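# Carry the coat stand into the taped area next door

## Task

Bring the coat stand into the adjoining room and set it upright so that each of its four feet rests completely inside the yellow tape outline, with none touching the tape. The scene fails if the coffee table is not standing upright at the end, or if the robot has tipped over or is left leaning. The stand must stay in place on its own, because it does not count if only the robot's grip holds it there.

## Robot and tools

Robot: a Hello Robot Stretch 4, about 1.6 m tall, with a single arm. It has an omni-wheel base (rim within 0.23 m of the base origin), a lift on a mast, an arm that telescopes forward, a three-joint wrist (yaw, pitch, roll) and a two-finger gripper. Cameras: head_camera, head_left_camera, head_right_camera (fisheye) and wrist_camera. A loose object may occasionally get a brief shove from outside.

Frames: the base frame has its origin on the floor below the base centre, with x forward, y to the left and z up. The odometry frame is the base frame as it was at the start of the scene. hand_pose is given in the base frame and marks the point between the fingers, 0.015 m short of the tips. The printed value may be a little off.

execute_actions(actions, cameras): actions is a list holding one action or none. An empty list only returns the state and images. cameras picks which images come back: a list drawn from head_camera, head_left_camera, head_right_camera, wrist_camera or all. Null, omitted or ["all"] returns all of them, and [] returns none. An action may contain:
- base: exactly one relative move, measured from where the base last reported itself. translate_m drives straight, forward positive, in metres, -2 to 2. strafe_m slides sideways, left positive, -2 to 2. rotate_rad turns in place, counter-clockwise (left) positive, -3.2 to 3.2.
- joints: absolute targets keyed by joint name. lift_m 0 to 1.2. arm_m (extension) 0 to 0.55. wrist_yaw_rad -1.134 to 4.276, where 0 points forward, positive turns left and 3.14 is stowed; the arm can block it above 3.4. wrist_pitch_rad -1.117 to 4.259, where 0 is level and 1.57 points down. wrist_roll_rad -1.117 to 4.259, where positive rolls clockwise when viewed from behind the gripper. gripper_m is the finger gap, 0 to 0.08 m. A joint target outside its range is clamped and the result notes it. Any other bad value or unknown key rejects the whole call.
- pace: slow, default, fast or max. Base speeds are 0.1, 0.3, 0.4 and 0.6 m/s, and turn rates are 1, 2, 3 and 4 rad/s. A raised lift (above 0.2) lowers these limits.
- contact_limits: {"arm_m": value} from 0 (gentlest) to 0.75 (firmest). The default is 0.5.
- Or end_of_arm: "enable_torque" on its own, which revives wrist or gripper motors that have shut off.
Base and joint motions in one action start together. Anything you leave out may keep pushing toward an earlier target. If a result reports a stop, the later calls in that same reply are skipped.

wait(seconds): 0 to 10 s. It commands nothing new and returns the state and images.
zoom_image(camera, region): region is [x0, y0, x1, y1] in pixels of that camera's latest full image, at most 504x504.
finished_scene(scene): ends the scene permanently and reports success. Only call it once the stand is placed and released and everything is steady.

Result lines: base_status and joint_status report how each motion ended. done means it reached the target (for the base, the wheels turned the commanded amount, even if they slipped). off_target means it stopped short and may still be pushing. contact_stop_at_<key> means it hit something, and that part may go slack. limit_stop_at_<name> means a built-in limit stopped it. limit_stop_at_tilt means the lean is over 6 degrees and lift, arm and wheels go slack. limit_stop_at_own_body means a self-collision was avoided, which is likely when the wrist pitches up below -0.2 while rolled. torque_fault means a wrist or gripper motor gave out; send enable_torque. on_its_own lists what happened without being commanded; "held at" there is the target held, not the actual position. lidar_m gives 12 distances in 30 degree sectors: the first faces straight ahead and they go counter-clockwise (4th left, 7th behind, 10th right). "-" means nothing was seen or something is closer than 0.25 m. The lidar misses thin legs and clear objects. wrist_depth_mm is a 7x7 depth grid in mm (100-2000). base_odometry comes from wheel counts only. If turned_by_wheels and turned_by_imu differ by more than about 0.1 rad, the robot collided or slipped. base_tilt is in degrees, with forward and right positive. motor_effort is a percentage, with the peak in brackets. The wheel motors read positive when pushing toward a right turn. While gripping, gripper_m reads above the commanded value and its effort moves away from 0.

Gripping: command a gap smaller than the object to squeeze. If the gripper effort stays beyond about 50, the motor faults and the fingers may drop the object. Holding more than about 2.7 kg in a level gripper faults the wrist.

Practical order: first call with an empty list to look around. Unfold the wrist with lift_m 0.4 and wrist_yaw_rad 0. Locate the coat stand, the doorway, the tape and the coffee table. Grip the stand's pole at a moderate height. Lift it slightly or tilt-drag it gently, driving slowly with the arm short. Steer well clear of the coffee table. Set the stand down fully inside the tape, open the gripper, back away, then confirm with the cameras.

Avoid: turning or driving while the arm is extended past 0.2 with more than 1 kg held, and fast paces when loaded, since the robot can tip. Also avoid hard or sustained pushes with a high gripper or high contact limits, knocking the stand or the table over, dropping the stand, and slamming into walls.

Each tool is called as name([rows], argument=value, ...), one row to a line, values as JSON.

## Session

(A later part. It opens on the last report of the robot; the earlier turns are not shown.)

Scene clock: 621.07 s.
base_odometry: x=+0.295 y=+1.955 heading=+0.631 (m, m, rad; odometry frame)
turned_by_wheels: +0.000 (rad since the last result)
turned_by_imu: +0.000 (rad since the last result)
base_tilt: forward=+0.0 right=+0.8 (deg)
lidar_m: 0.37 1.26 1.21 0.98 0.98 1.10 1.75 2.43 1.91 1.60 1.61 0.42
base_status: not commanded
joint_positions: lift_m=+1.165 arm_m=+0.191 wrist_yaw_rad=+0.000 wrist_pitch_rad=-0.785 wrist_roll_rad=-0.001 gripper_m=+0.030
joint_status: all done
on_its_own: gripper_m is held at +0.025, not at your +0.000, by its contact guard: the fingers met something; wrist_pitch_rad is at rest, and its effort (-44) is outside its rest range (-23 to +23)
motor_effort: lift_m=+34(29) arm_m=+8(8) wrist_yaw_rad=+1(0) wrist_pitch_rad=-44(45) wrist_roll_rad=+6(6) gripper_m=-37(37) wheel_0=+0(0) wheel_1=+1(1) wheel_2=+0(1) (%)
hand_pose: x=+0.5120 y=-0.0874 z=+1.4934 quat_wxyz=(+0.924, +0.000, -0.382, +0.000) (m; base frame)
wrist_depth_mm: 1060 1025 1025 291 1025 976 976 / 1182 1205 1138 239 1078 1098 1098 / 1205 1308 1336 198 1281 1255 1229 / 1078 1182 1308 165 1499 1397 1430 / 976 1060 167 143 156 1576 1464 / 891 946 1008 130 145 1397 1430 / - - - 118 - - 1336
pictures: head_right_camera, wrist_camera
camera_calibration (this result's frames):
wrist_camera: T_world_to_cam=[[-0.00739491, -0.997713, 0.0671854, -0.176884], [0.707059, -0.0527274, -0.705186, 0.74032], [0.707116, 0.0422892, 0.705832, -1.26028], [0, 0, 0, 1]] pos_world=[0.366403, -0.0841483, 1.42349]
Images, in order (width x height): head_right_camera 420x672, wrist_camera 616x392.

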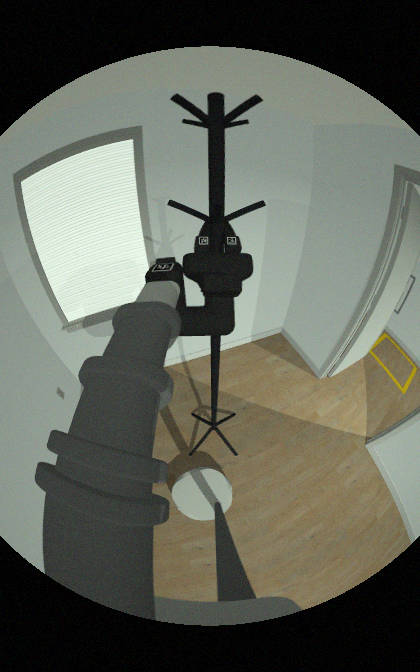

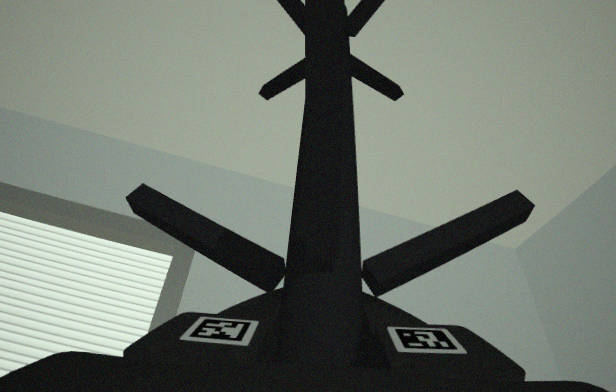

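execute_actions([
  {"joints": {"lift_m": 1.173}, "pace": "slow"},
], cameras=["head_right_camera", "wrist_camera"])

Scene clock: 626.07 s.
base_odometry: x=+0.295 y=+1.955 heading=+0.631 (m, m, rad; odometry frame)
turned_by_wheels: +0.000 (rad since the last result)
turned_by_imu: +0.000 (rad since the last result)
base_tilt: forward=+0.1 right=+0.9 (deg)
lidar_m: 0.36 1.26 1.22 1.00 0.98 1.09 1.73 2.45 1.90 1.59 1.60 0.41
base_status: not commanded
joint_positions: lift_m=+1.172 arm_m=+0.191 wrist_yaw_rad=+0.000 wrist_pitch_rad=-0.783 wrist_roll_rad=-0.001 gripper_m=+0.030
joint_status: all done
on_its_own: gripper_m is held at +0.025, not at your +0.000, by its contact guard: the fingers met something; wrist_pitch_rad is at rest, and its effort (-50) is outside its rest range (-23 to +23)
motor_effort: lift_m=+34(34) arm_m=+8(8) wrist_yaw_rad=+1(1) wrist_pitch_rad=-50(53) wrist_roll_rad=+4(6) gripper_m=-37(38) wheel_0=+0(0) wheel_1=+1(1) wheel_2=-1(0) (%)
hand_pose: x=+0.5123 y=-0.0874 z=+1.5000 quat_wxyz=(+0.924, +0.000, -0.381, +0.000) (m; base frame)
wrist_depth_mm: 1060 1025 1042 111 1025 991 991 / 1160 1138 1138 227 1098 1098 1060 / 1229 1308 1308 196 1308 1229 1255 / 1078 1182 1308 165 1464 1430 1430 / 976 1060 166 143 156 1537 1464 / 878 946 1008 130 145 1397 1430 / - - - 119 - - 1308
pictures: head_right_camera, wrist_camera
camera_calibration (this result's frames):
wrist_camera: T_world_to_cam=[[-0.00692246, -0.997738, 0.0668631, -0.177088], [0.705571, -0.0522553, -0.70671, 0.747848], [0.708606, 0.0422845, 0.704337, -1.2637], [0, 0, 0, 1]] pos_world=[0.366579, -0.0841739, 1.43042]
Images, in order (width x height): head_right_camera 420x672, wrist_camera 616x392.

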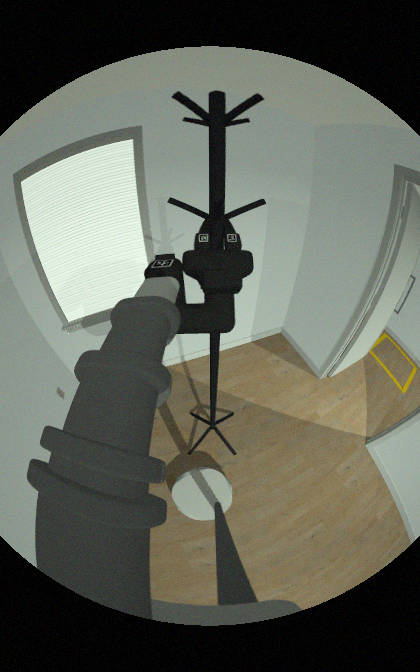

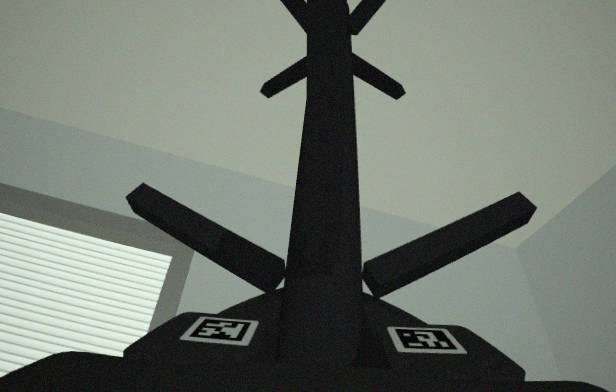

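execute_actions([
  {"joints": {"lift_m": 1.2}, "pace": "slow"},
])

Scene clock: 633.03 s.
base_odometry: x=+0.295 y=+1.955 heading=+0.631 (m, m, rad; odometry frame)
turned_by_wheels: +0.000 (rad since the last result)
turned_by_imu: +0.000 (rad since the last result)
base_tilt: forward=+0.1 right=+0.8 (deg)
lidar_m: 0.37 1.26 1.21 0.99 0.97 1.09 1.74 2.43 1.89 1.59 1.59 0.43
base_status: not commanded
joint_positions: lift_m=+1.198 arm_m=+0.191 wrist_yaw_rad=+0.000 wrist_pitch_rad=-0.783 wrist_roll_rad=-0.001 gripper_m=+0.030
joint_status: all done
on_its_own: gripper_m is held at +0.025, not at your +0.000, by its contact guard: the fingers met something; wrist_pitch_rad is at rest, and its effort (-51) is outside its rest range (-23 to +23)
motor_effort: lift_m=+34(40) arm_m=+8(8) wrist_yaw_rad=+1(1) wrist_pitch_rad=-51(52) wrist_roll_rad=+5(6) gripper_m=-38(37) wheel_0=+0(0) wheel_1=+1(1) wheel_2=+0(1) (%)
hand_pose: x=+0.5123 y=-0.0874 z=+1.5262 quat_wxyz=(+0.924, +0.000, -0.381, +0.000) (m; base frame)
wrist_depth_mm: 1025 1008 991 112 976 976 931 / 1118 1138 1118 236 1060 1060 1060 / 1229 1281 1281 196 1229 1229 1205 / 1078 1160 1336 165 1430 1336 1397 / 991 1060 166 143 156 1537 1499 / 891 960 1025 131 144 1397 1430 / - - - 119 - - 1336
pictures: head_camera, head_left_camera, head_right_camera, wrist_camera
camera_calibration (this result's frames):
wrist_camera: T_world_to_cam=[[-0.00708764, -0.997726, 0.0670194, -0.178997], [0.705621, -0.0524793, -0.706644, 0.766257], [0.708554, 0.0422818, 0.704388, -1.28224], [0, 0, 0, 1]] pos_world=[0.366584, -0.084162, 1.45666]
Images, in order (width x height): head_camera 420x560, head_left_camera 420x672, head_right_camera 420x672, wrist_camera 616x392.

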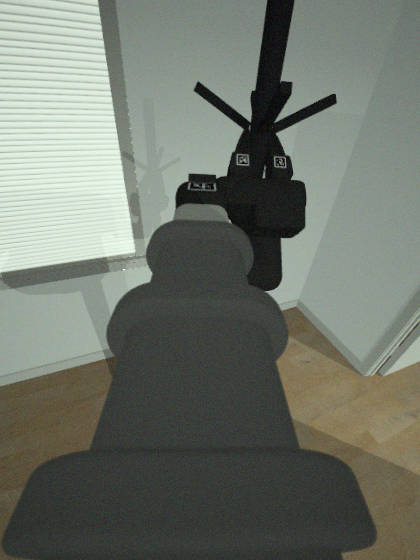

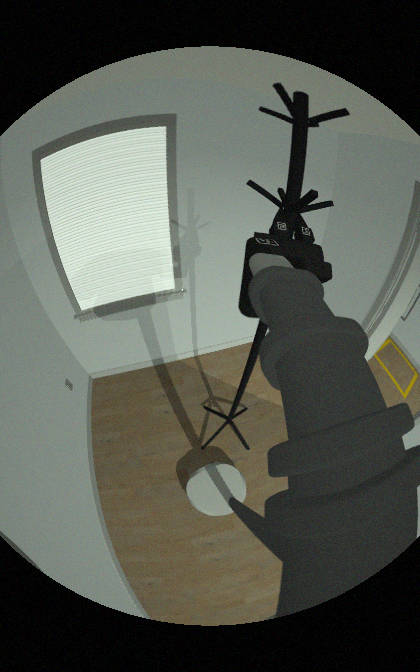

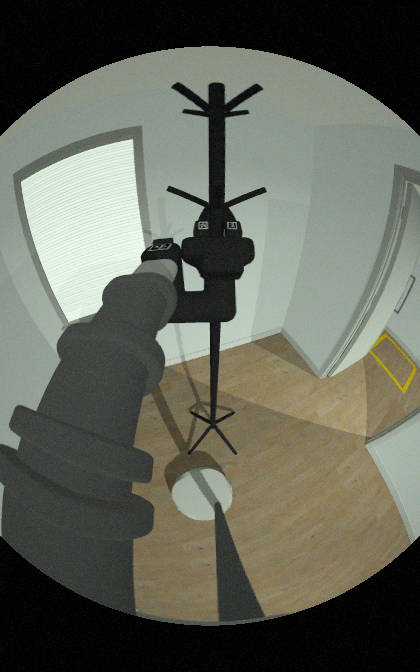

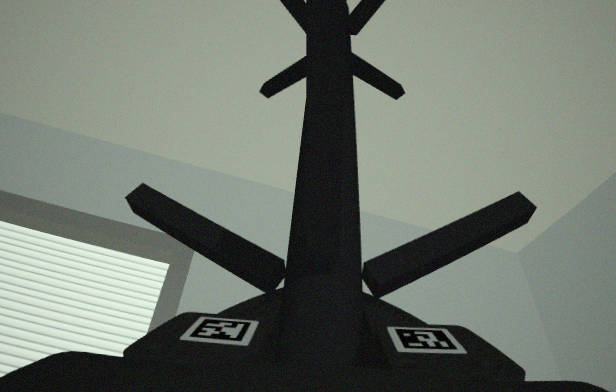

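execute_actions([
  {"base": {"rotate_rad": -0.3}, "pace": "slow"},
], cameras=["head_right_camera", "wrist_camera"])

Scene clock: 652.17 s.
base_odometry: x=+0.295 y=+1.955 heading=+0.331 (m, m, rad; odometry frame)
turned_by_wheels: -0.300 (rad since the last result)
turned_by_imu: -0.300 (rad since the last result)
base_tilt: forward=-0.1 right=+0.9 (deg)
lidar_m: 0.39 1.25 1.30 1.07 0.98 1.00 1.27 2.45 2.47 1.68 1.60 0.49
base_status: done
joint_positions: lift_m=+1.198 arm_m=+0.191 wrist_yaw_rad=-0.001 wrist_pitch_rad=-0.782 wrist_roll_rad=-0.004 gripper_m=+0.031
joint_status: not commanded
on_its_own: gripper_m is held at +0.025, not at your +0.000, by its contact guard: the fingers met something; wrist_pitch_rad is at rest, and its effort (-52) is outside its rest range (-23 to +23); wrist_roll_rad is at rest, and its effort (+15) is outside its rest range (-13 to +13)
motor_effort: lift_m=+34(34) arm_m=+8(8) wrist_yaw_rad=+6(7) wrist_pitch_rad=-52(51) wrist_roll_rad=+15(18) gripper_m=-43(43) wheel_0=-1(7) wheel_1=+2(6) wheel_2=+2(7) (%)
hand_pose: x=+0.5123 y=-0.0876 z=+1.5262 quat_wxyz=(+0.925, -0.002, -0.381, -0.001) (m; base frame)
wrist_depth_mm: 1008 1025 1008 278 991 960 946 / 1138 1138 1138 220 1060 1078 1042 / 1138 1281 1281 184 1255 1205 1205 / 1042 1160 1430 163 1430 1336 1281 / 976 1118 157 143 159 1397 1229 / 917 1008 151 130 143 1336 1138 / - - - 118 - - 1060
pictures: head_right_camera, wrist_camera
camera_calibration (this result's frames):
wrist_camera: T_world_to_cam=[[-0.0112607, -0.997511, 0.0696119, -0.181039], [0.705008, -0.0572889, -0.706881, 0.766482], [0.70911, 0.041117, 0.703898, -1.28178], [0, 0, 0, 1]] pos_world=[0.366505, -0.083975, 1.45665]
Images, in order (width x height): head_right_camera 420x672, wrist_camera 616x392.

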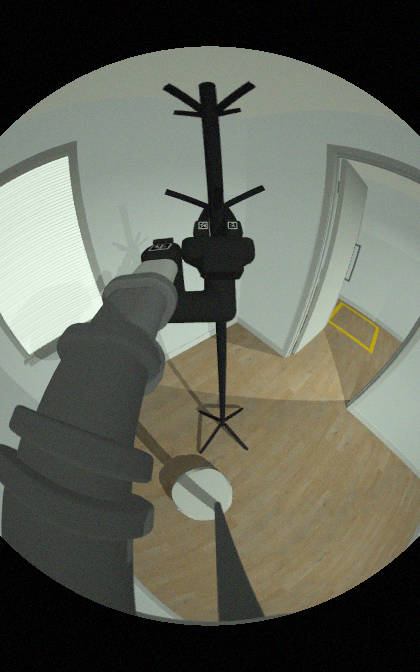

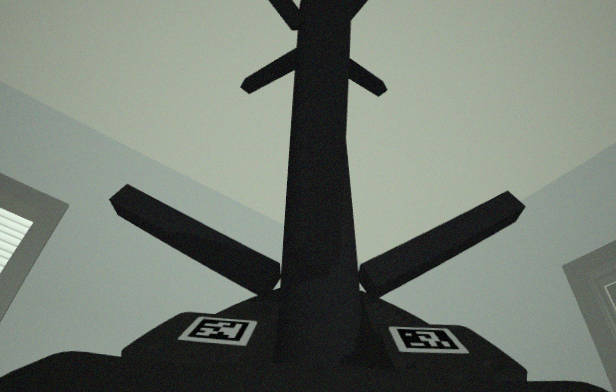

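wait(seconds=2)

Scene clock: 661.00 s.
base_odometry: x=+0.295 y=+1.955 heading=+0.331 (m, m, rad; odometry frame)
turned_by_wheels: +0.000 (rad since the last result)
turned_by_imu: +0.000 (rad since the last result)
base_tilt: forward=+0.1 right=+0.7 (deg)
lidar_m: 0.40 1.24 1.29 1.07 0.97 0.99 1.27 2.44 2.49 1.66 1.58 0.45
base_status: done
joint_positions: lift_m=+1.198 arm_m=+0.191 wrist_yaw_rad=+0.000 wrist_pitch_rad=-0.781 wrist_roll_rad=-0.001 gripper_m=+0.030
joint_status: not commanded
on_its_own: gripper_m is held at +0.025, not at your +0.000, by its contact guard: the fingers met something; wrist_pitch_rad is at rest, and its effort (-56) is outside its rest range (-23 to +23)
motor_effort: lift_m=+34(34) arm_m=+8(8) wrist_yaw_rad=+1(7) wrist_pitch_rad=-56(51) wrist_roll_rad=+5(18) gripper_m=-35(43) wheel_0=-1(7) wheel_1=+2(6) wheel_2=+2(7) (%)
hand_pose: x=+0.5126 y=-0.0874 z=+1.5260 quat_wxyz=(+0.925, +0.000, -0.381, +0.000) (m; base frame)
wrist_depth_mm: 1008 991 1008 297 976 976 976 / 1138 1160 1138 237 1098 1060 1042 / 1182 1255 1281 191 1255 1205 1182 / 1078 1138 1464 160 1430 1366 1308 / 976 1118 160 143 154 1308 1229 / 904 991 154 128 142 1366 1138 / - - - 117 - - 1060
wait: 2.00 s; at rest from the start
pictures: head_camera, head_left_camera, head_right_camera, wrist_camera
camera_calibration (this result's frames):
wrist_camera: T_world_to_cam=[[-0.00696602, -0.997733, 0.0669386, -0.178931], [0.704326, -0.0524137, -0.707939, 0.768515], [0.709843, 0.0422151, 0.703094, -1.28093], [0, 0, 0, 1]] pos_world=[0.36673, -0.0841696, 1.45666]
Images, in order (width x height): head_camera 420x560, head_left_camera 420x672, head_right_camera 420x672, wrist_camera 616x392.

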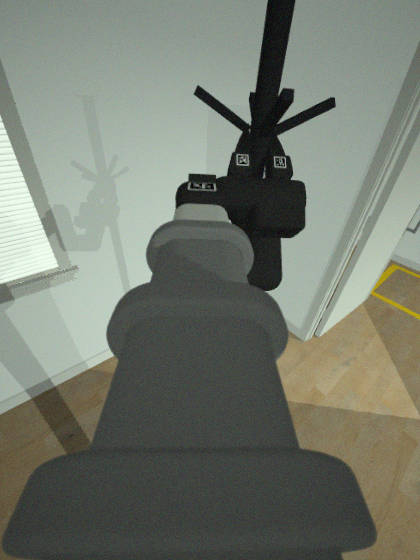

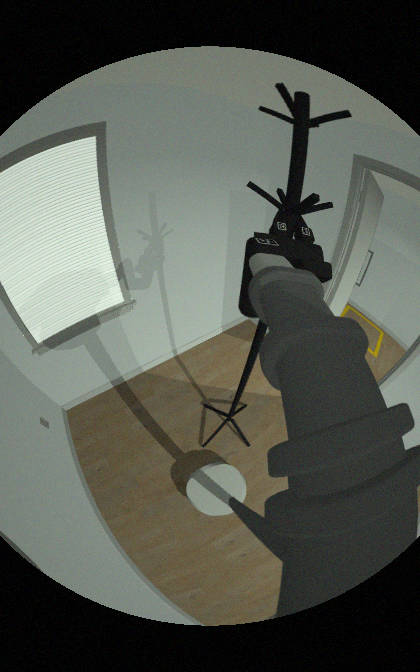

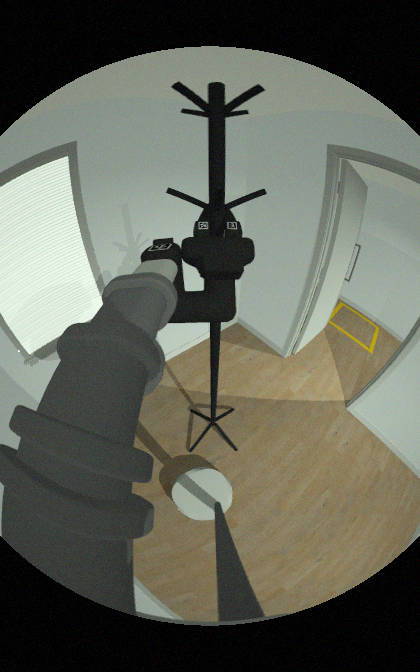

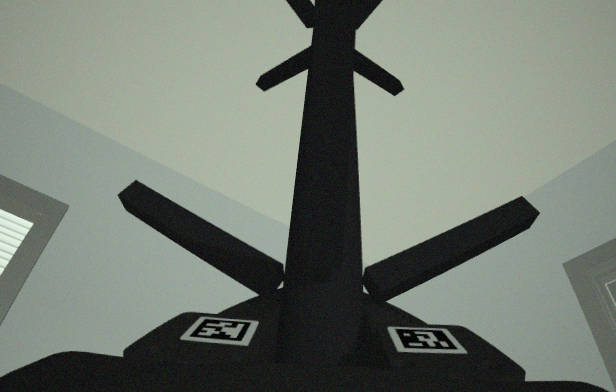

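execute_actions([
  {"base": {"rotate_rad": -0.2}, "pace": "slow"},
], cameras=["head_right_camera"])

Scene clock: 668.93 s.
base_odometry: x=+0.295 y=+1.955 heading=+0.132 (m, m, rad; odometry frame)
turned_by_wheels: -0.200 (rad since the last result)
turned_by_imu: -0.200 (rad since the last result)
base_tilt: forward=-0.1 right=+1.0 (deg)
lidar_m: 0.39 1.29 1.28 1.20 0.99 0.97 1.10 1.85 2.44 1.87 1.58 0.45
base_status: done
joint_positions: lift_m=+1.198 arm_m=+0.191 wrist_yaw_rad=-0.001 wrist_pitch_rad=-0.781 wrist_roll_rad=-0.004 gripper_m=+0.030
joint_status: not commanded
on_its_own: gripper_m is held at +0.025, not at your +0.000, by its contact guard: the fingers met something; wrist_pitch_rad is at rest, and its effort (-55) is outside its rest range (-23 to +23); wrist_roll_rad is at rest, and its effort (+15) is outside its rest range (-13 to +13)
motor_effort: lift_m=+34(34) arm_m=+8(8) wrist_yaw_rad=+5(4) wrist_pitch_rad=-55(56) wrist_roll_rad=+15(18) gripper_m=-39(40) wheel_0=+2(9) wheel_1=+2(6) wheel_2=+1(6) (%)
hand_pose: x=+0.5124 y=-0.0876 z=+1.5260 quat_wxyz=(+0.925, -0.002, -0.381, -0.001) (m; base frame)
wrist_depth_mm: 1025 1025 1008 273 991 976 917 / 1138 1118 1098 224 1078 1042 1042 / 1182 1308 1281 183 1255 1229 1205 / 1098 1205 1499 157 1499 1336 1229 / 1042 1229 155 141 157 1255 1138 / 976 1160 150 127 142 1229 - / - - - 117 - - 1397
pictures: head_right_camera
Images, in order (width x height): head_right_camera 420x672.

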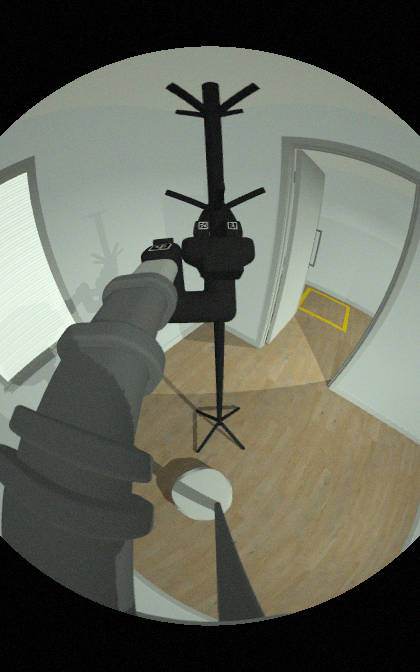

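wait(seconds=1.5)

execute_actions([
  {"base": {"rotate_rad": -0.23}, "pace": "slow"},
], cameras=[])

wait(seconds=2.5)

Scene clock: 676.00 s.
base_odometry: x=+0.295 y=+1.955 heading=+0.132 (m, m, rad; odometry frame)
turned_by_wheels: +0.000 (rad since the last result)
turned_by_imu: +0.000 (rad since the last result)
base_tilt: forward=+0.0 right=+0.9 (deg)
lidar_m: 0.37 1.28 1.26 1.18 0.99 0.97 1.10 1.82 2.44 1.86 1.58 0.45
base_status: done
joint_positions: lift_m=+1.198 arm_m=+0.191 wrist_yaw_rad=+0.000 wrist_pitch_rad=-0.781 wrist_roll_rad=-0.001 gripper_m=+0.030
joint_status: not commanded
on_its_own: gripper_m is held at +0.025, not at your +0.000, by its contact guard: the fingers met something; wrist_pitch_rad is at rest, and its effort (-56) is outside its rest range (-23 to +23)
motor_effort: lift_m=+34(34) arm_m=+8(8) wrist_yaw_rad=+1(4) wrist_pitch_rad=-56(56) wrist_roll_rad=+6(18) gripper_m=-36(40) wheel_0=+2(9) wheel_1=+2(6) wheel_2=+0(6) (%)
hand_pose: x=+0.5126 y=-0.0874 z=+1.5260 quat_wxyz=(+0.925, +0.000, -0.381, +0.000) (m; base frame)
wrist_depth_mm: 1025 1008 1008 976 960 960 946 / 1138 1118 1118 234 1098 1060 1060 / 1182 1308 1281 187 1281 1229 1205 / 1118 1205 1499 158 1430 1366 1205 / 1042 1205 158 141 151 168 1138 / 976 1138 150 126 141 1205 - / - - - 115 - - 1397
wait: 1.50 s; at rest from the start
pictures: head_camera, head_left_camera, head_right_camera, wrist_camera
camera_calibration (this result's frames):
wrist_camera: T_world_to_cam=[[-0.00697545, -0.997731, 0.0669661, -0.178965], [0.704386, -0.0524362, -0.707877, 0.768401], [0.709782, 0.0422322, 0.703154, -1.281], [0, 0, 0, 1]] pos_world=[0.36673, -0.0841673, 1.45666]
Images, in order (width x height): head_camera 420x560, head_left_camera 420x672, head_right_camera 420x672, wrist_camera 616x392.

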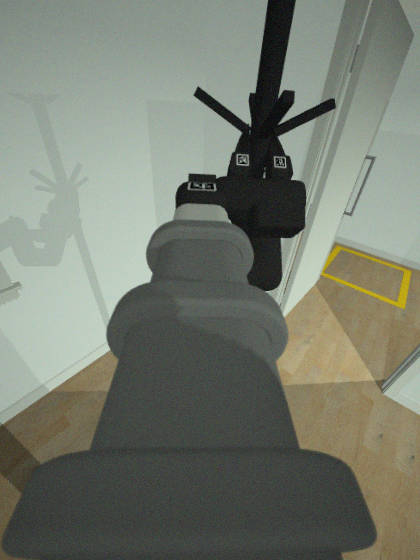

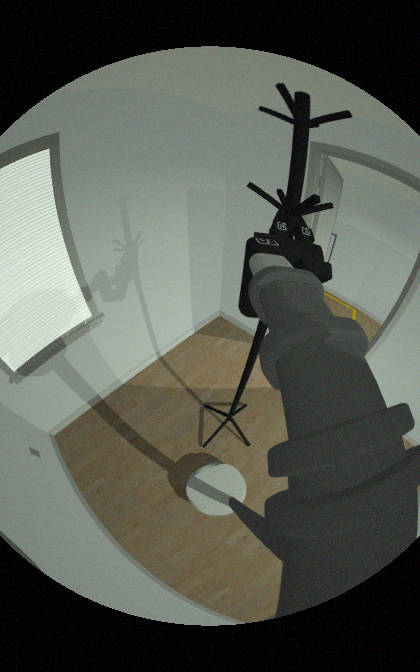

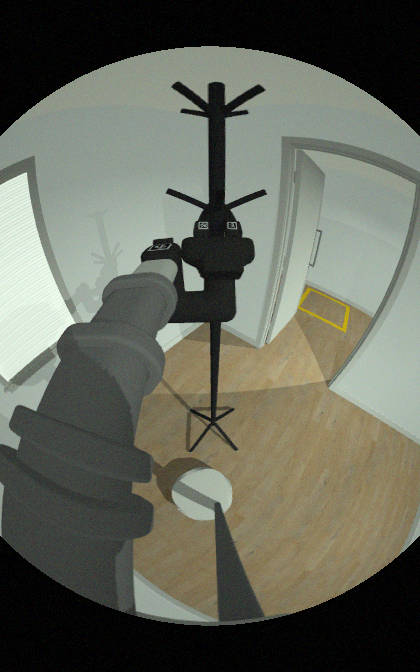

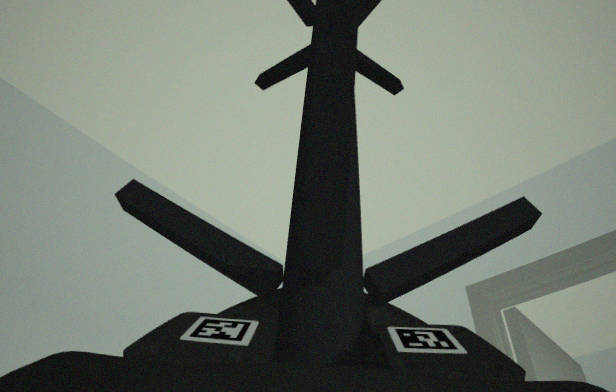

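Scene clock: 678.33 s.
base_odometry: x=+0.295 y=+1.955 heading=-0.098 (m, m, rad; odometry frame)
turned_by_wheels: -0.230 (rad since the last result)
turned_by_imu: -0.230 (rad since the last result)
base_tilt: forward=+0.0 right=+0.8 (deg)
lidar_m: 0.40 1.37 1.25 1.30 1.05 0.97 1.01 1.36 2.43 2.26 1.57 0.44
base_status: done
joint_positions: lift_m=+1.198 arm_m=+0.191 wrist_yaw_rad=+0.000 wrist_pitch_rad=-0.781 wrist_roll_rad=-0.004 gripper_m=+0.030
joint_status: not commanded
on_its_own: gripper_m is held at +0.025, not at your +0.000, by its contact guard: the fingers met something; wrist_pitch_rad is at rest, and its effort (-55) is outside its rest range (-23 to +23)
motor_effort: lift_m=+34(34) arm_m=+8(8) wrist_yaw_rad=+2(4) wrist_pitch_rad=-55(57) wrist_roll_rad=+13(19) gripper_m=-37(39) wheel_0=+2(7) wheel_1=+1(6) wheel_2=+1(6) (%)
hand_pose: x=+0.5125 y=-0.0875 z=+1.5260 quat_wxyz=(+0.925, -0.002, -0.381, -0.001) (m; base frame)
wrist_depth_mm: 1042 991 1008 976 976 946 946 / 1138 1160 1138 224 1078 1060 1060 / 1229 1281 1281 185 1255 1205 1205 / 1255 1397 1499 154 1397 1366 1205 / 1160 1430 153 136 150 1118 1098 / 1138 1366 146 125 138 1205 - / - - - 114 - - -
pictures: none
No camera images: the call's "cameras" was empty. Leave "cameras" out to get every camera's image.

Scene clock: 680.83 s.
base_odometry: x=+0.295 y=+1.955 heading=-0.098 (m, m, rad; odometry frame)
turned_by_wheels: +0.000 (rad since the last result)
turned_by_imu: +0.000 (rad since the last result)
base_tilt: forward=-0.1 right=+0.8 (deg)
lidar_m: 0.37 1.36 1.26 1.30 1.04 0.98 1.01 1.37 2.44 2.25 1.58 0.44
base_status: done
joint_positions: lift_m=+1.198 arm_m=+0.191 wrist_yaw_rad=+0.000 wrist_pitch_rad=-0.781 wrist_roll_rad=-0.001 gripper_m=+0.030
joint_status: not commanded
on_its_own: gripper_m is held at +0.025, not at your +0.000, by its contact guard: the fingers met something; wrist_pitch_rad is at rest, and its effort (-56) is outside its rest range (-23 to +23)
motor_effort: lift_m=+34(34) arm_m=+8(8) wrist_yaw_rad=+1(4) wrist_pitch_rad=-56(57) wrist_roll_rad=+6(19) gripper_m=-37(39) wheel_0=+2(7) wheel_1=+1(6) wheel_2=+1(6) (%)
hand_pose: x=+0.5126 y=-0.0874 z=+1.5260 quat_wxyz=(+0.925, +0.000, -0.381, +0.000) (m; base frame)
wrist_depth_mm: 991 1008 991 991 960 960 946 / 1138 1118 1138 228 1078 1078 1060 / 1281 1281 1281 186 1255 1255 1205 / 1255 1430 1499 156 1430 1336 1229 / 1160 1397 154 136 149 162 1118 / 1118 1366 147 125 138 1229 - / - - - 114 - - -
wait: 2.50 s; at rest by 0.43 s
pictures: head_camera, head_left_camera, head_right_camera, wrist_camera
camera_calibration (this result's frames):
wrist_camera: T_world_to_cam=[[-0.00715278, -0.997713, 0.067209, -0.179233], [0.704425, -0.0527309, -0.707817, 0.76827], [0.709742, 0.0422809, 0.703191, -1.28104], [0, 0, 0, 1]] pos_world=[0.366737, -0.0841486, 1.45666]
Images, in order (width x height): head_camera 420x560, head_left_camera 420x672, head_right_camera 420x672, wrist_camera 616x392.

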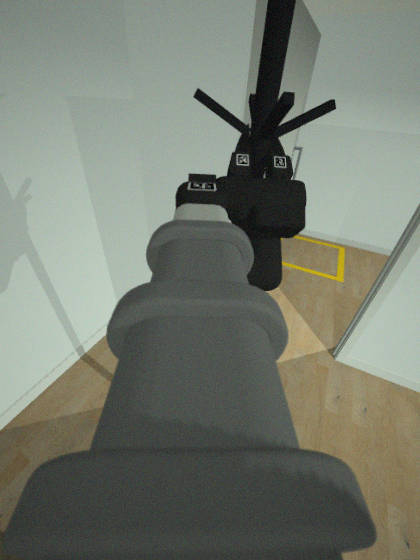

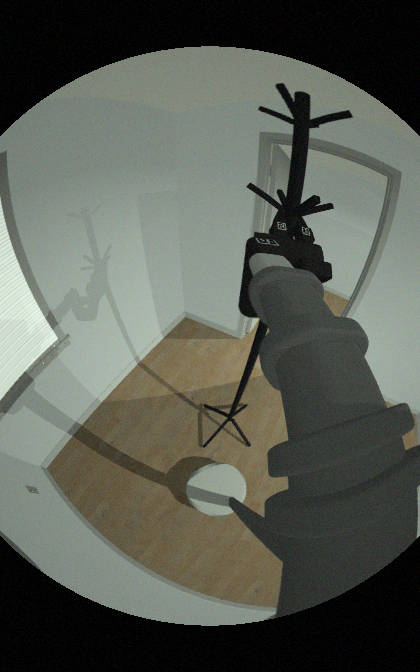

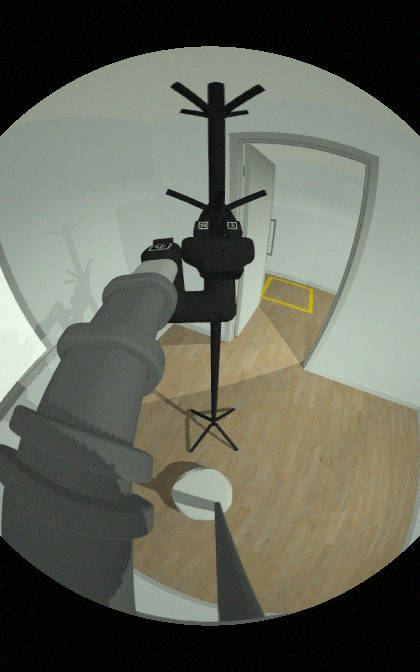

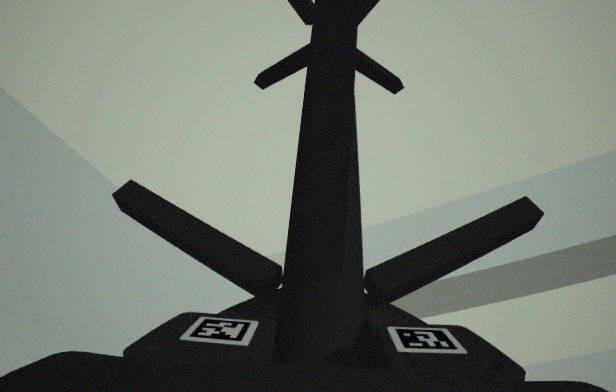

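execute_actions([
  {"base": {"rotate_rad": -0.234}, "pace": "slow"},
], cameras=[])

Scene clock: 687.47 s.
base_odometry: x=+0.295 y=+1.955 heading=-0.332 (m, m, rad; odometry frame)
turned_by_wheels: -0.234 (rad since the last result)
turned_by_imu: -0.234 (rad since the last result)
base_tilt: forward=+0.0 right=+0.7 (deg)
lidar_m: 0.37 1.55 1.27 1.25 1.17 0.99 0.98 1.12 1.98 2.45 1.78 0.47
base_status: done
joint_positions: lift_m=+1.198 arm_m=+0.191 wrist_yaw_rad=+0.000 wrist_pitch_rad=-0.781 wrist_roll_rad=-0.004 gripper_m=+0.030
joint_status: not commanded
on_its_own: gripper_m is held at +0.025, not at your +0.000, by its contact guard: the fingers met something; wrist_pitch_rad is at rest, and its effort (-55) is outside its rest range (-23 to +23); wrist_roll_rad is at rest, and its effort (+15) is outside its rest range (-13 to +13)
motor_effort: lift_m=+34(34) arm_m=+8(8) wrist_yaw_rad=+2(4) wrist_pitch_rad=-55(56) wrist_roll_rad=+15(20) gripper_m=-37(40) wheel_0=+1(8) wheel_1=+1(6) wheel_2=+1(8) (%)
hand_pose: x=+0.5125 y=-0.0875 z=+1.5260 quat_wxyz=(+0.925, -0.002, -0.381, -0.001) (m; base frame)
wrist_depth_mm: 1060 991 991 991 960 960 946 / 1138 1138 1138 226 1098 1078 1042 / 1366 1336 1281 181 1255 1205 1229 / 1464 1430 1499 116 1397 1397 1366 / 1366 1661 151 134 147 160 1182 / 1336 1499 142 123 137 1281 1118 / - - - 113 - - -
pictures: none
No camera images: the call's "cameras" was empty. Leave "cameras" out to get every camera's image.

execute_actions([
  {"base": {"rotate_rad": -0.234}, "pace": "slow"},
], cameras=[])

wait(seconds=2)

Scene clock: 693.43 s.
base_odometry: x=+0.295 y=+1.955 heading=-0.566 (m, m, rad; odometry frame)
turned_by_wheels: -0.234 (rad since the last result)
turned_by_imu: -0.234 (rad since the last result)
base_tilt: forward=+0.0 right=+0.9 (deg)
lidar_m: 0.39 1.59 1.36 1.26 1.34 1.01 0.98 1.02 1.42 2.45 2.13 0.43
base_status: done
joint_positions: lift_m=+1.198 arm_m=+0.191 wrist_yaw_rad=-0.001 wrist_pitch_rad=-0.781 wrist_roll_rad=-0.004 gripper_m=+0.030
joint_status: not commanded
on_its_own: gripper_m is held at +0.025, not at your +0.000, by its contact guard: the fingers met something; wrist_pitch_rad is at rest, and its effort (-54) is outside its rest range (-23 to +23); wrist_roll_rad is at rest, and its effort (+15) is outside its rest range (-13 to +13)
motor_effort: lift_m=+34(34) arm_m=+8(8) wrist_yaw_rad=+3(4) wrist_pitch_rad=-54(56) wrist_roll_rad=+15(20) gripper_m=-36(40) wheel_0=-1(7) wheel_1=+2(6) wheel_2=+2(8) (%)
hand_pose: x=+0.5125 y=-0.0875 z=+1.5260 quat_wxyz=(+0.925, -0.002, -0.381, -0.001) (m; base frame)
wrist_depth_mm: 1025 1008 991 991 991 946 960 / 1160 1138 1118 310 1078 1060 1060 / 1308 1336 1281 178 1229 1205 1182 / 1537 1464 1499 114 1464 1366 1397 / 1499 1464 149 133 149 154 1397 / 1255 1308 139 122 135 1229 1182 / - - - 112 - - 1098
pictures: none
No camera images: the call's "cameras" was empty. Leave "cameras" out to get every camera's image.

Scene clock: 695.43 s.
base_odometry: x=+0.295 y=+1.955 heading=-0.566 (m, m, rad; odometry frame)
turned_by_wheels: +0.000 (rad since the last result)
turned_by_imu: +0.000 (rad since the last result)
base_tilt: forward=-0.2 right=+0.8 (deg)
lidar_m: 0.40 1.60 1.34 1.26 1.33 1.02 0.97 1.03 1.42 2.44 2.11 0.46
base_status: done
joint_positions: lift_m=+1.198 arm_m=+0.191 wrist_yaw_rad=+0.000 wrist_pitch_rad=-0.781 wrist_roll_rad=+0.000 gripper_m=+0.030
joint_status: not commanded
on_its_own: gripper_m is held at +0.025, not at your +0.000, by its contact guard: the fingers met something; wrist_pitch_rad is at rest, and its effort (-55) is outside its rest range (-23 to +23)
motor_effort: lift_m=+34(34) arm_m=+8(8) wrist_yaw_rad=+2(4) wrist_pitch_rad=-55(56) wrist_roll_rad=+4(20) gripper_m=-38(40) wheel_0=-1(7) wheel_1=+2(6) wheel_2=+2(8) (%)
hand_pose: x=+0.5125 y=-0.0874 z=+1.5260 quat_wxyz=(+0.925, +0.000, -0.381, +0.000) (m; base frame)
wrist_depth_mm: 1025 991 1008 960 960 960 946 / 1138 1138 1118 310 1078 1098 1060 / 1336 1308 1255 181 1205 1229 1205 / 1499 1464 1499 151 1430 1366 1366 / 1464 1430 149 129 1397 152 1397 / 1308 1281 140 121 135 1229 1182 / - - - 111 - - 1118
wait: 2.00 s; at rest by 0.93 s
pictures: head_camera, head_left_camera, head_right_camera, wrist_camera
camera_calibration (this result's frames):
wrist_camera: T_world_to_cam=[[-0.00705605, -0.99774, 0.0668194, -0.178735], [0.704518, -0.0523809, -0.707751, 0.768187], [0.709651, 0.0420815, 0.703295, -1.28115], [0, 0, 0, 1]] pos_world=[0.366711, -0.0841794, 1.45666]
Images, in order (width x height): head_camera 420x560, head_left_camera 420x672, head_right_camera 420x672, wrist_camera 616x392.

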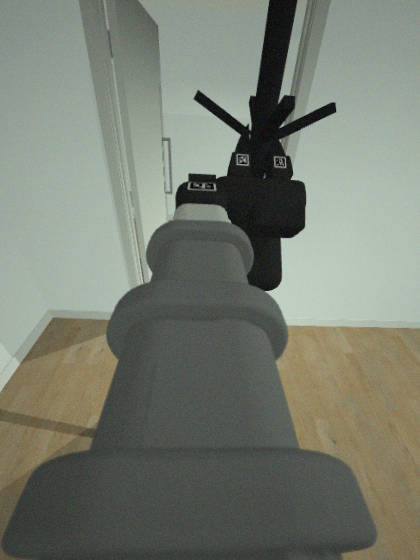

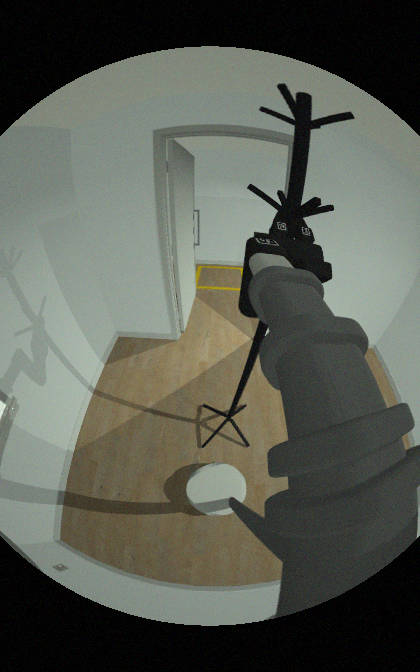

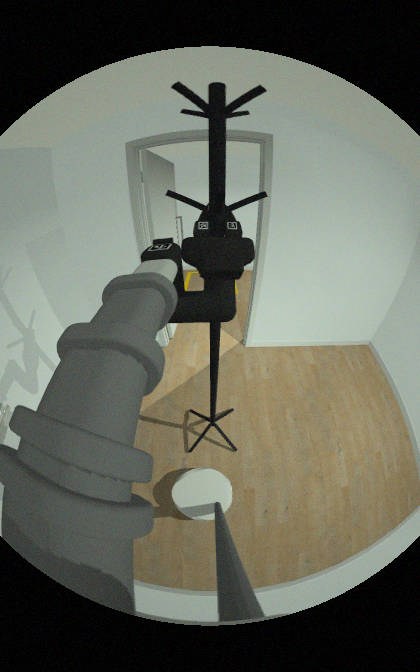

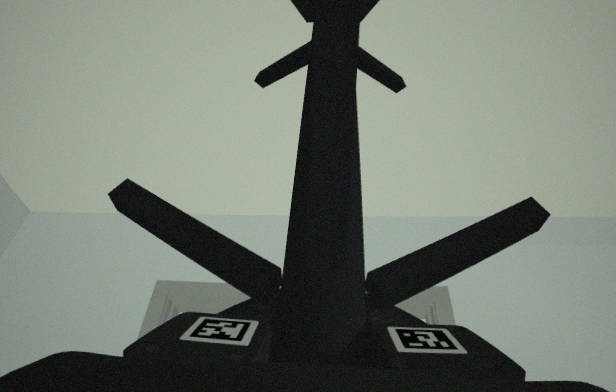

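zoom_image(camera="head_left_camera", region=[140, 200, 280, 360])

Region (140, 200, 280, 360) of head_left_camera's 420x672 image, scaled by 3.150, with more detail than that image has; it fills the left 441 columns of this view, and the rest is white.

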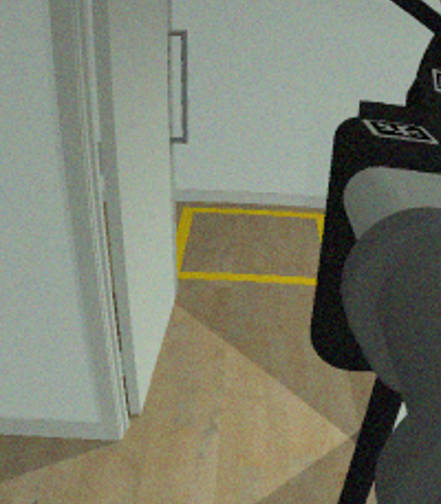

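execute_actions([
  {"base": {"translate_m": 0.8}, "pace": "slow"},
], cameras=["head_left_camera", "head_right_camera"])

action 0: "base": translate_m = 0.8 would last too long for one action: at the pace "slow" translate_m can be at most 0.766 in either direction: name a faster pace, or command the rest in another action

execute_actions([
  {"base": {"translate_m": 0.8}},
], cameras=["head_left_camera", "head_right_camera"])

Scene clock: 744.57 s.
base_odometry: x=+0.970 y=+1.526 heading=-0.565 (m, m, rad; odometry frame)
turned_by_wheels: +0.000 (rad since the last result)
turned_by_imu: -0.002 (rad since the last result)
base_tilt: forward=+0.0 right=+0.9 (deg)
lidar_m: 0.39 0.87 1.07 1.29 1.35 1.85 1.79 1.86 2.55 2.47 1.03 0.46
base_status: done
joint_positions: lift_m=+1.198 arm_m=+0.191 wrist_yaw_rad=+0.000 wrist_pitch_rad=-0.782 wrist_roll_rad=-0.001 gripper_m=+0.030
joint_status: not commanded
on_its_own: gripper_m is held at +0.025, not at your +0.000, by its contact guard: the fingers met something; wrist_pitch_rad is at rest, and its effort (-54) is outside its rest range (-23 to +23)
motor_effort: lift_m=+34(34) arm_m=+8(8) wrist_yaw_rad=+1(0) wrist_pitch_rad=-54(57) wrist_roll_rad=+5(5) gripper_m=-38(38) wheel_0=+3(6) wheel_1=+3(7) wheel_2=-3(11) (%)
hand_pose: x=+0.5125 y=-0.0874 z=+1.5261 quat_wxyz=(+0.925, +0.000, -0.381, +0.000) (m; base frame)
wrist_depth_mm: 976 960 917 854 854 854 842 / 778 723 699 320 683 683 676 / 723 768 759 179 741 723 591 / 699 778 1499 114 1430 1336 530 / 661 878 148 132 1576 151 574 / 647 904 139 121 135 - 1708 / - - - 111 - - -
pictures: head_left_camera, head_right_camera
Images, in order (width x height): head_left_camera 420x672, head_right_camera 420x672.

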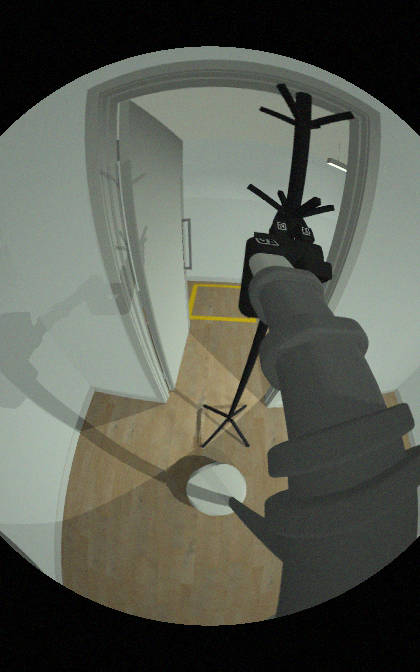

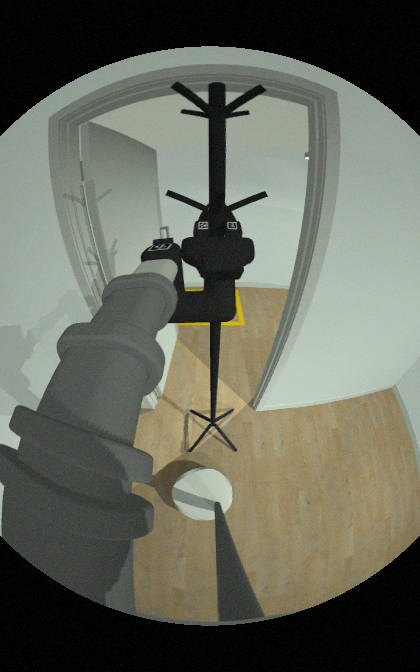

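execute_actions([
  {"base": {"translate_m": 0.95}},
], cameras=["head_camera", "head_left_camera", "head_right_camera"])

Scene clock: 760.30 s.
base_odometry: x=+1.773 y=+1.017 heading=-0.565 (m, m, rad; odometry frame)
turned_by_wheels: +0.000 (rad since the last result)
turned_by_imu: -0.002 (rad since the last result)
base_tilt: forward=+0.1 right=+0.7 (deg)
lidar_m: 0.38 0.54 0.40 0.40 0.45 1.85 2.75 2.88 0.45 0.44 1.86 0.44
base_status: done
joint_positions: lift_m=+1.198 arm_m=+0.191 wrist_yaw_rad=+0.000 wrist_pitch_rad=-0.782 wrist_roll_rad=-0.001 gripper_m=+0.030
joint_status: not commanded
on_its_own: gripper_m is held at +0.025, not at your +0.000, by its contact guard: the fingers met something; wrist_pitch_rad is at rest, and its effort (-52) is outside its rest range (-23 to +23)
motor_effort: lift_m=+34(34) arm_m=+8(8) wrist_yaw_rad=+1(0) wrist_pitch_rad=-52(56) wrist_roll_rad=+5(5) gripper_m=-38(38) wheel_0=+1(7) wheel_1=+3(6) wheel_2=-2(10) (%)
hand_pose: x=+0.5124 y=-0.0874 z=+1.5262 quat_wxyz=(+0.924, +0.000, -0.381, +0.000) (m; base frame)
wrist_depth_mm: 591 1008 1025 991 976 960 946 / 585 1118 1138 330 1078 1078 1060 / 585 1281 1308 179 1229 1229 1205 / 591 1464 1499 113 1464 1397 1366 / 1756 1863 147 131 1576 150 1708 / 1808 1921 138 121 133 1756 1708 / - - - 110 - - 1576
pictures: head_camera, head_left_camera, head_right_camera
Images, in order (width x height): head_camera 420x560, head_left_camera 420x672, head_right_camera 420x672.

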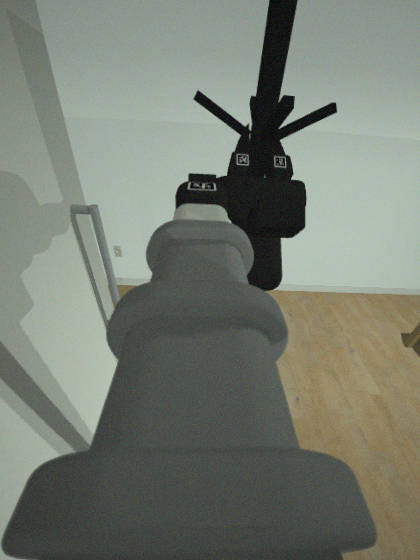

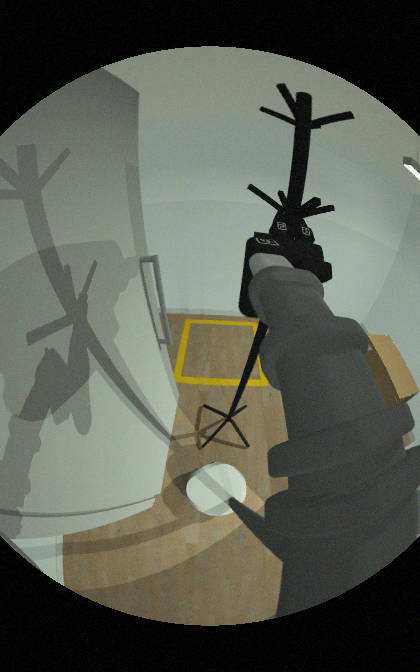

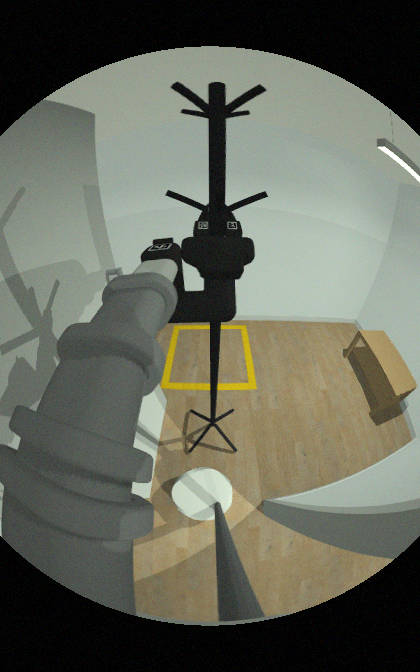

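zoom_image(camera="head_right_camera", region=[130, 300, 290, 470])

zoom_image(camera="head_left_camera", region=[130, 300, 290, 470])

Region (130, 300, 290, 470) of head_right_camera's 420x672 image, scaled by 2.965, with more detail than that image has; it fills the left 474 columns of this view, and the rest is white.

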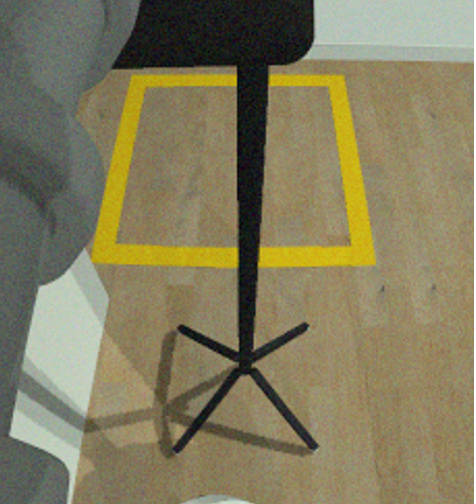

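Region (130, 300, 290, 470) of head_left_camera's 420x672 image, scaled by 2.965, with more detail than that image has; it fills the left 474 columns of this view, and the rest is white.

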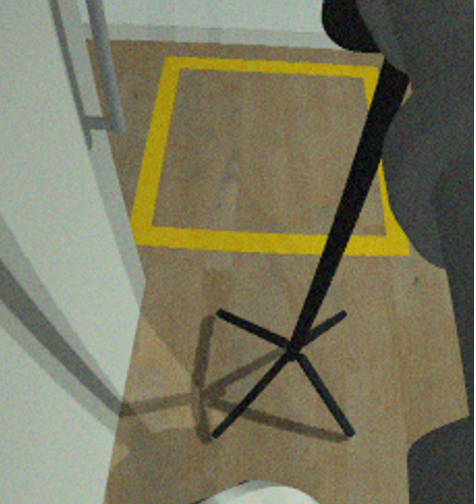

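execute_actions([
  {"base": {"translate_m": 0.88}},
], cameras=["head_camera", "head_left_camera", "head_right_camera"])

Scene clock: 805.30 s.
base_odometry: x=+2.516 y=+0.546 heading=-0.565 (m, m, rad; odometry frame)
turned_by_wheels: +0.000 (rad since the last result)
turned_by_imu: -0.001 (rad since the last result)
base_tilt: forward=+0.0 right=+0.9 (deg)
lidar_m: 0.39 1.19 1.31 0.35 0.31 0.51 3.69 1.07 1.42 1.78 1.61 0.43
base_status: done
joint_positions: lift_m=+1.198 arm_m=+0.191 wrist_yaw_rad=+0.000 wrist_pitch_rad=-0.782 wrist_roll_rad=-0.001 gripper_m=+0.030
joint_status: not commanded
on_its_own: gripper_m is held at +0.025, not at your +0.000, by its contact guard: the fingers met something; wrist_pitch_rad is at rest, and its effort (-53) is outside its rest range (-23 to +23)
motor_effort: lift_m=+34(34) arm_m=+8(8) wrist_yaw_rad=+0(0) wrist_pitch_rad=-53(55) wrist_roll_rad=+5(5) gripper_m=-37(38) wheel_0=+2(6) wheel_1=+2(7) wheel_2=+2(12) (%)
hand_pose: x=+0.5125 y=-0.0874 z=+1.5261 quat_wxyz=(+0.925, +0.000, -0.381, +0.000) (m; base frame)
wrist_depth_mm: 1025 1008 991 976 976 946 946 / 1118 1138 1138 332 1098 1098 1060 / 1281 1229 1255 107 1205 1182 1160 / 1138 1078 1118 112 1078 1060 1060 / 976 946 147 130 917 149 904 / 842 854 138 120 133 831 820 / - - - 110 - - 723
pictures: head_camera, head_left_camera, head_right_camera
Images, in order (width x height): head_camera 420x560, head_left_camera 420x672, head_right_camera 420x672.

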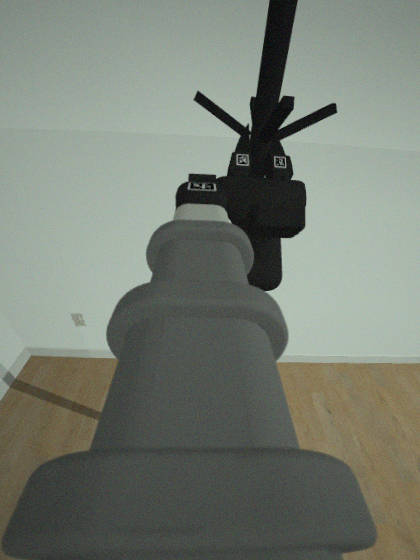

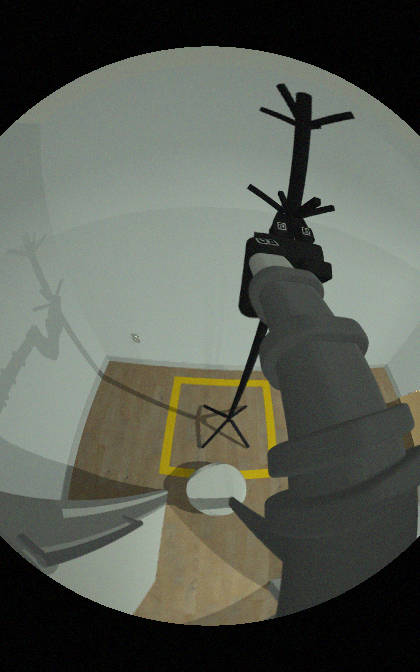

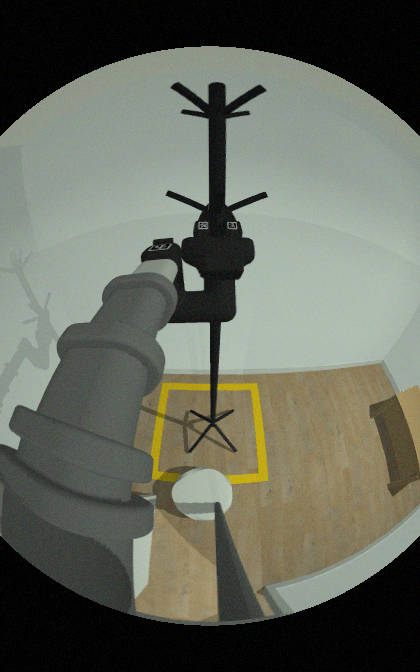

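zoom_image(camera="head_right_camera", region=[130, 360, 290, 500])

Region (130, 360, 290, 500) of head_right_camera's 420x672 image, scaled by 3.150, with more detail than that image has; it fills the top 441 rows of this view, and the rest is white.

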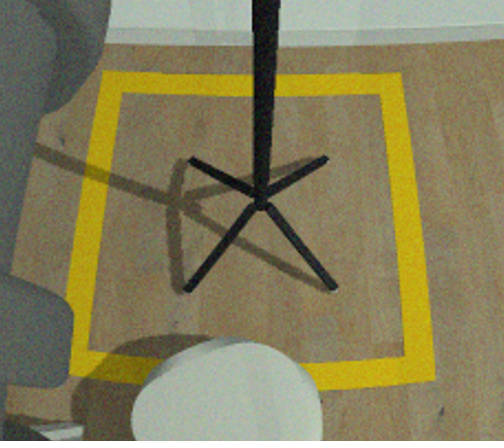

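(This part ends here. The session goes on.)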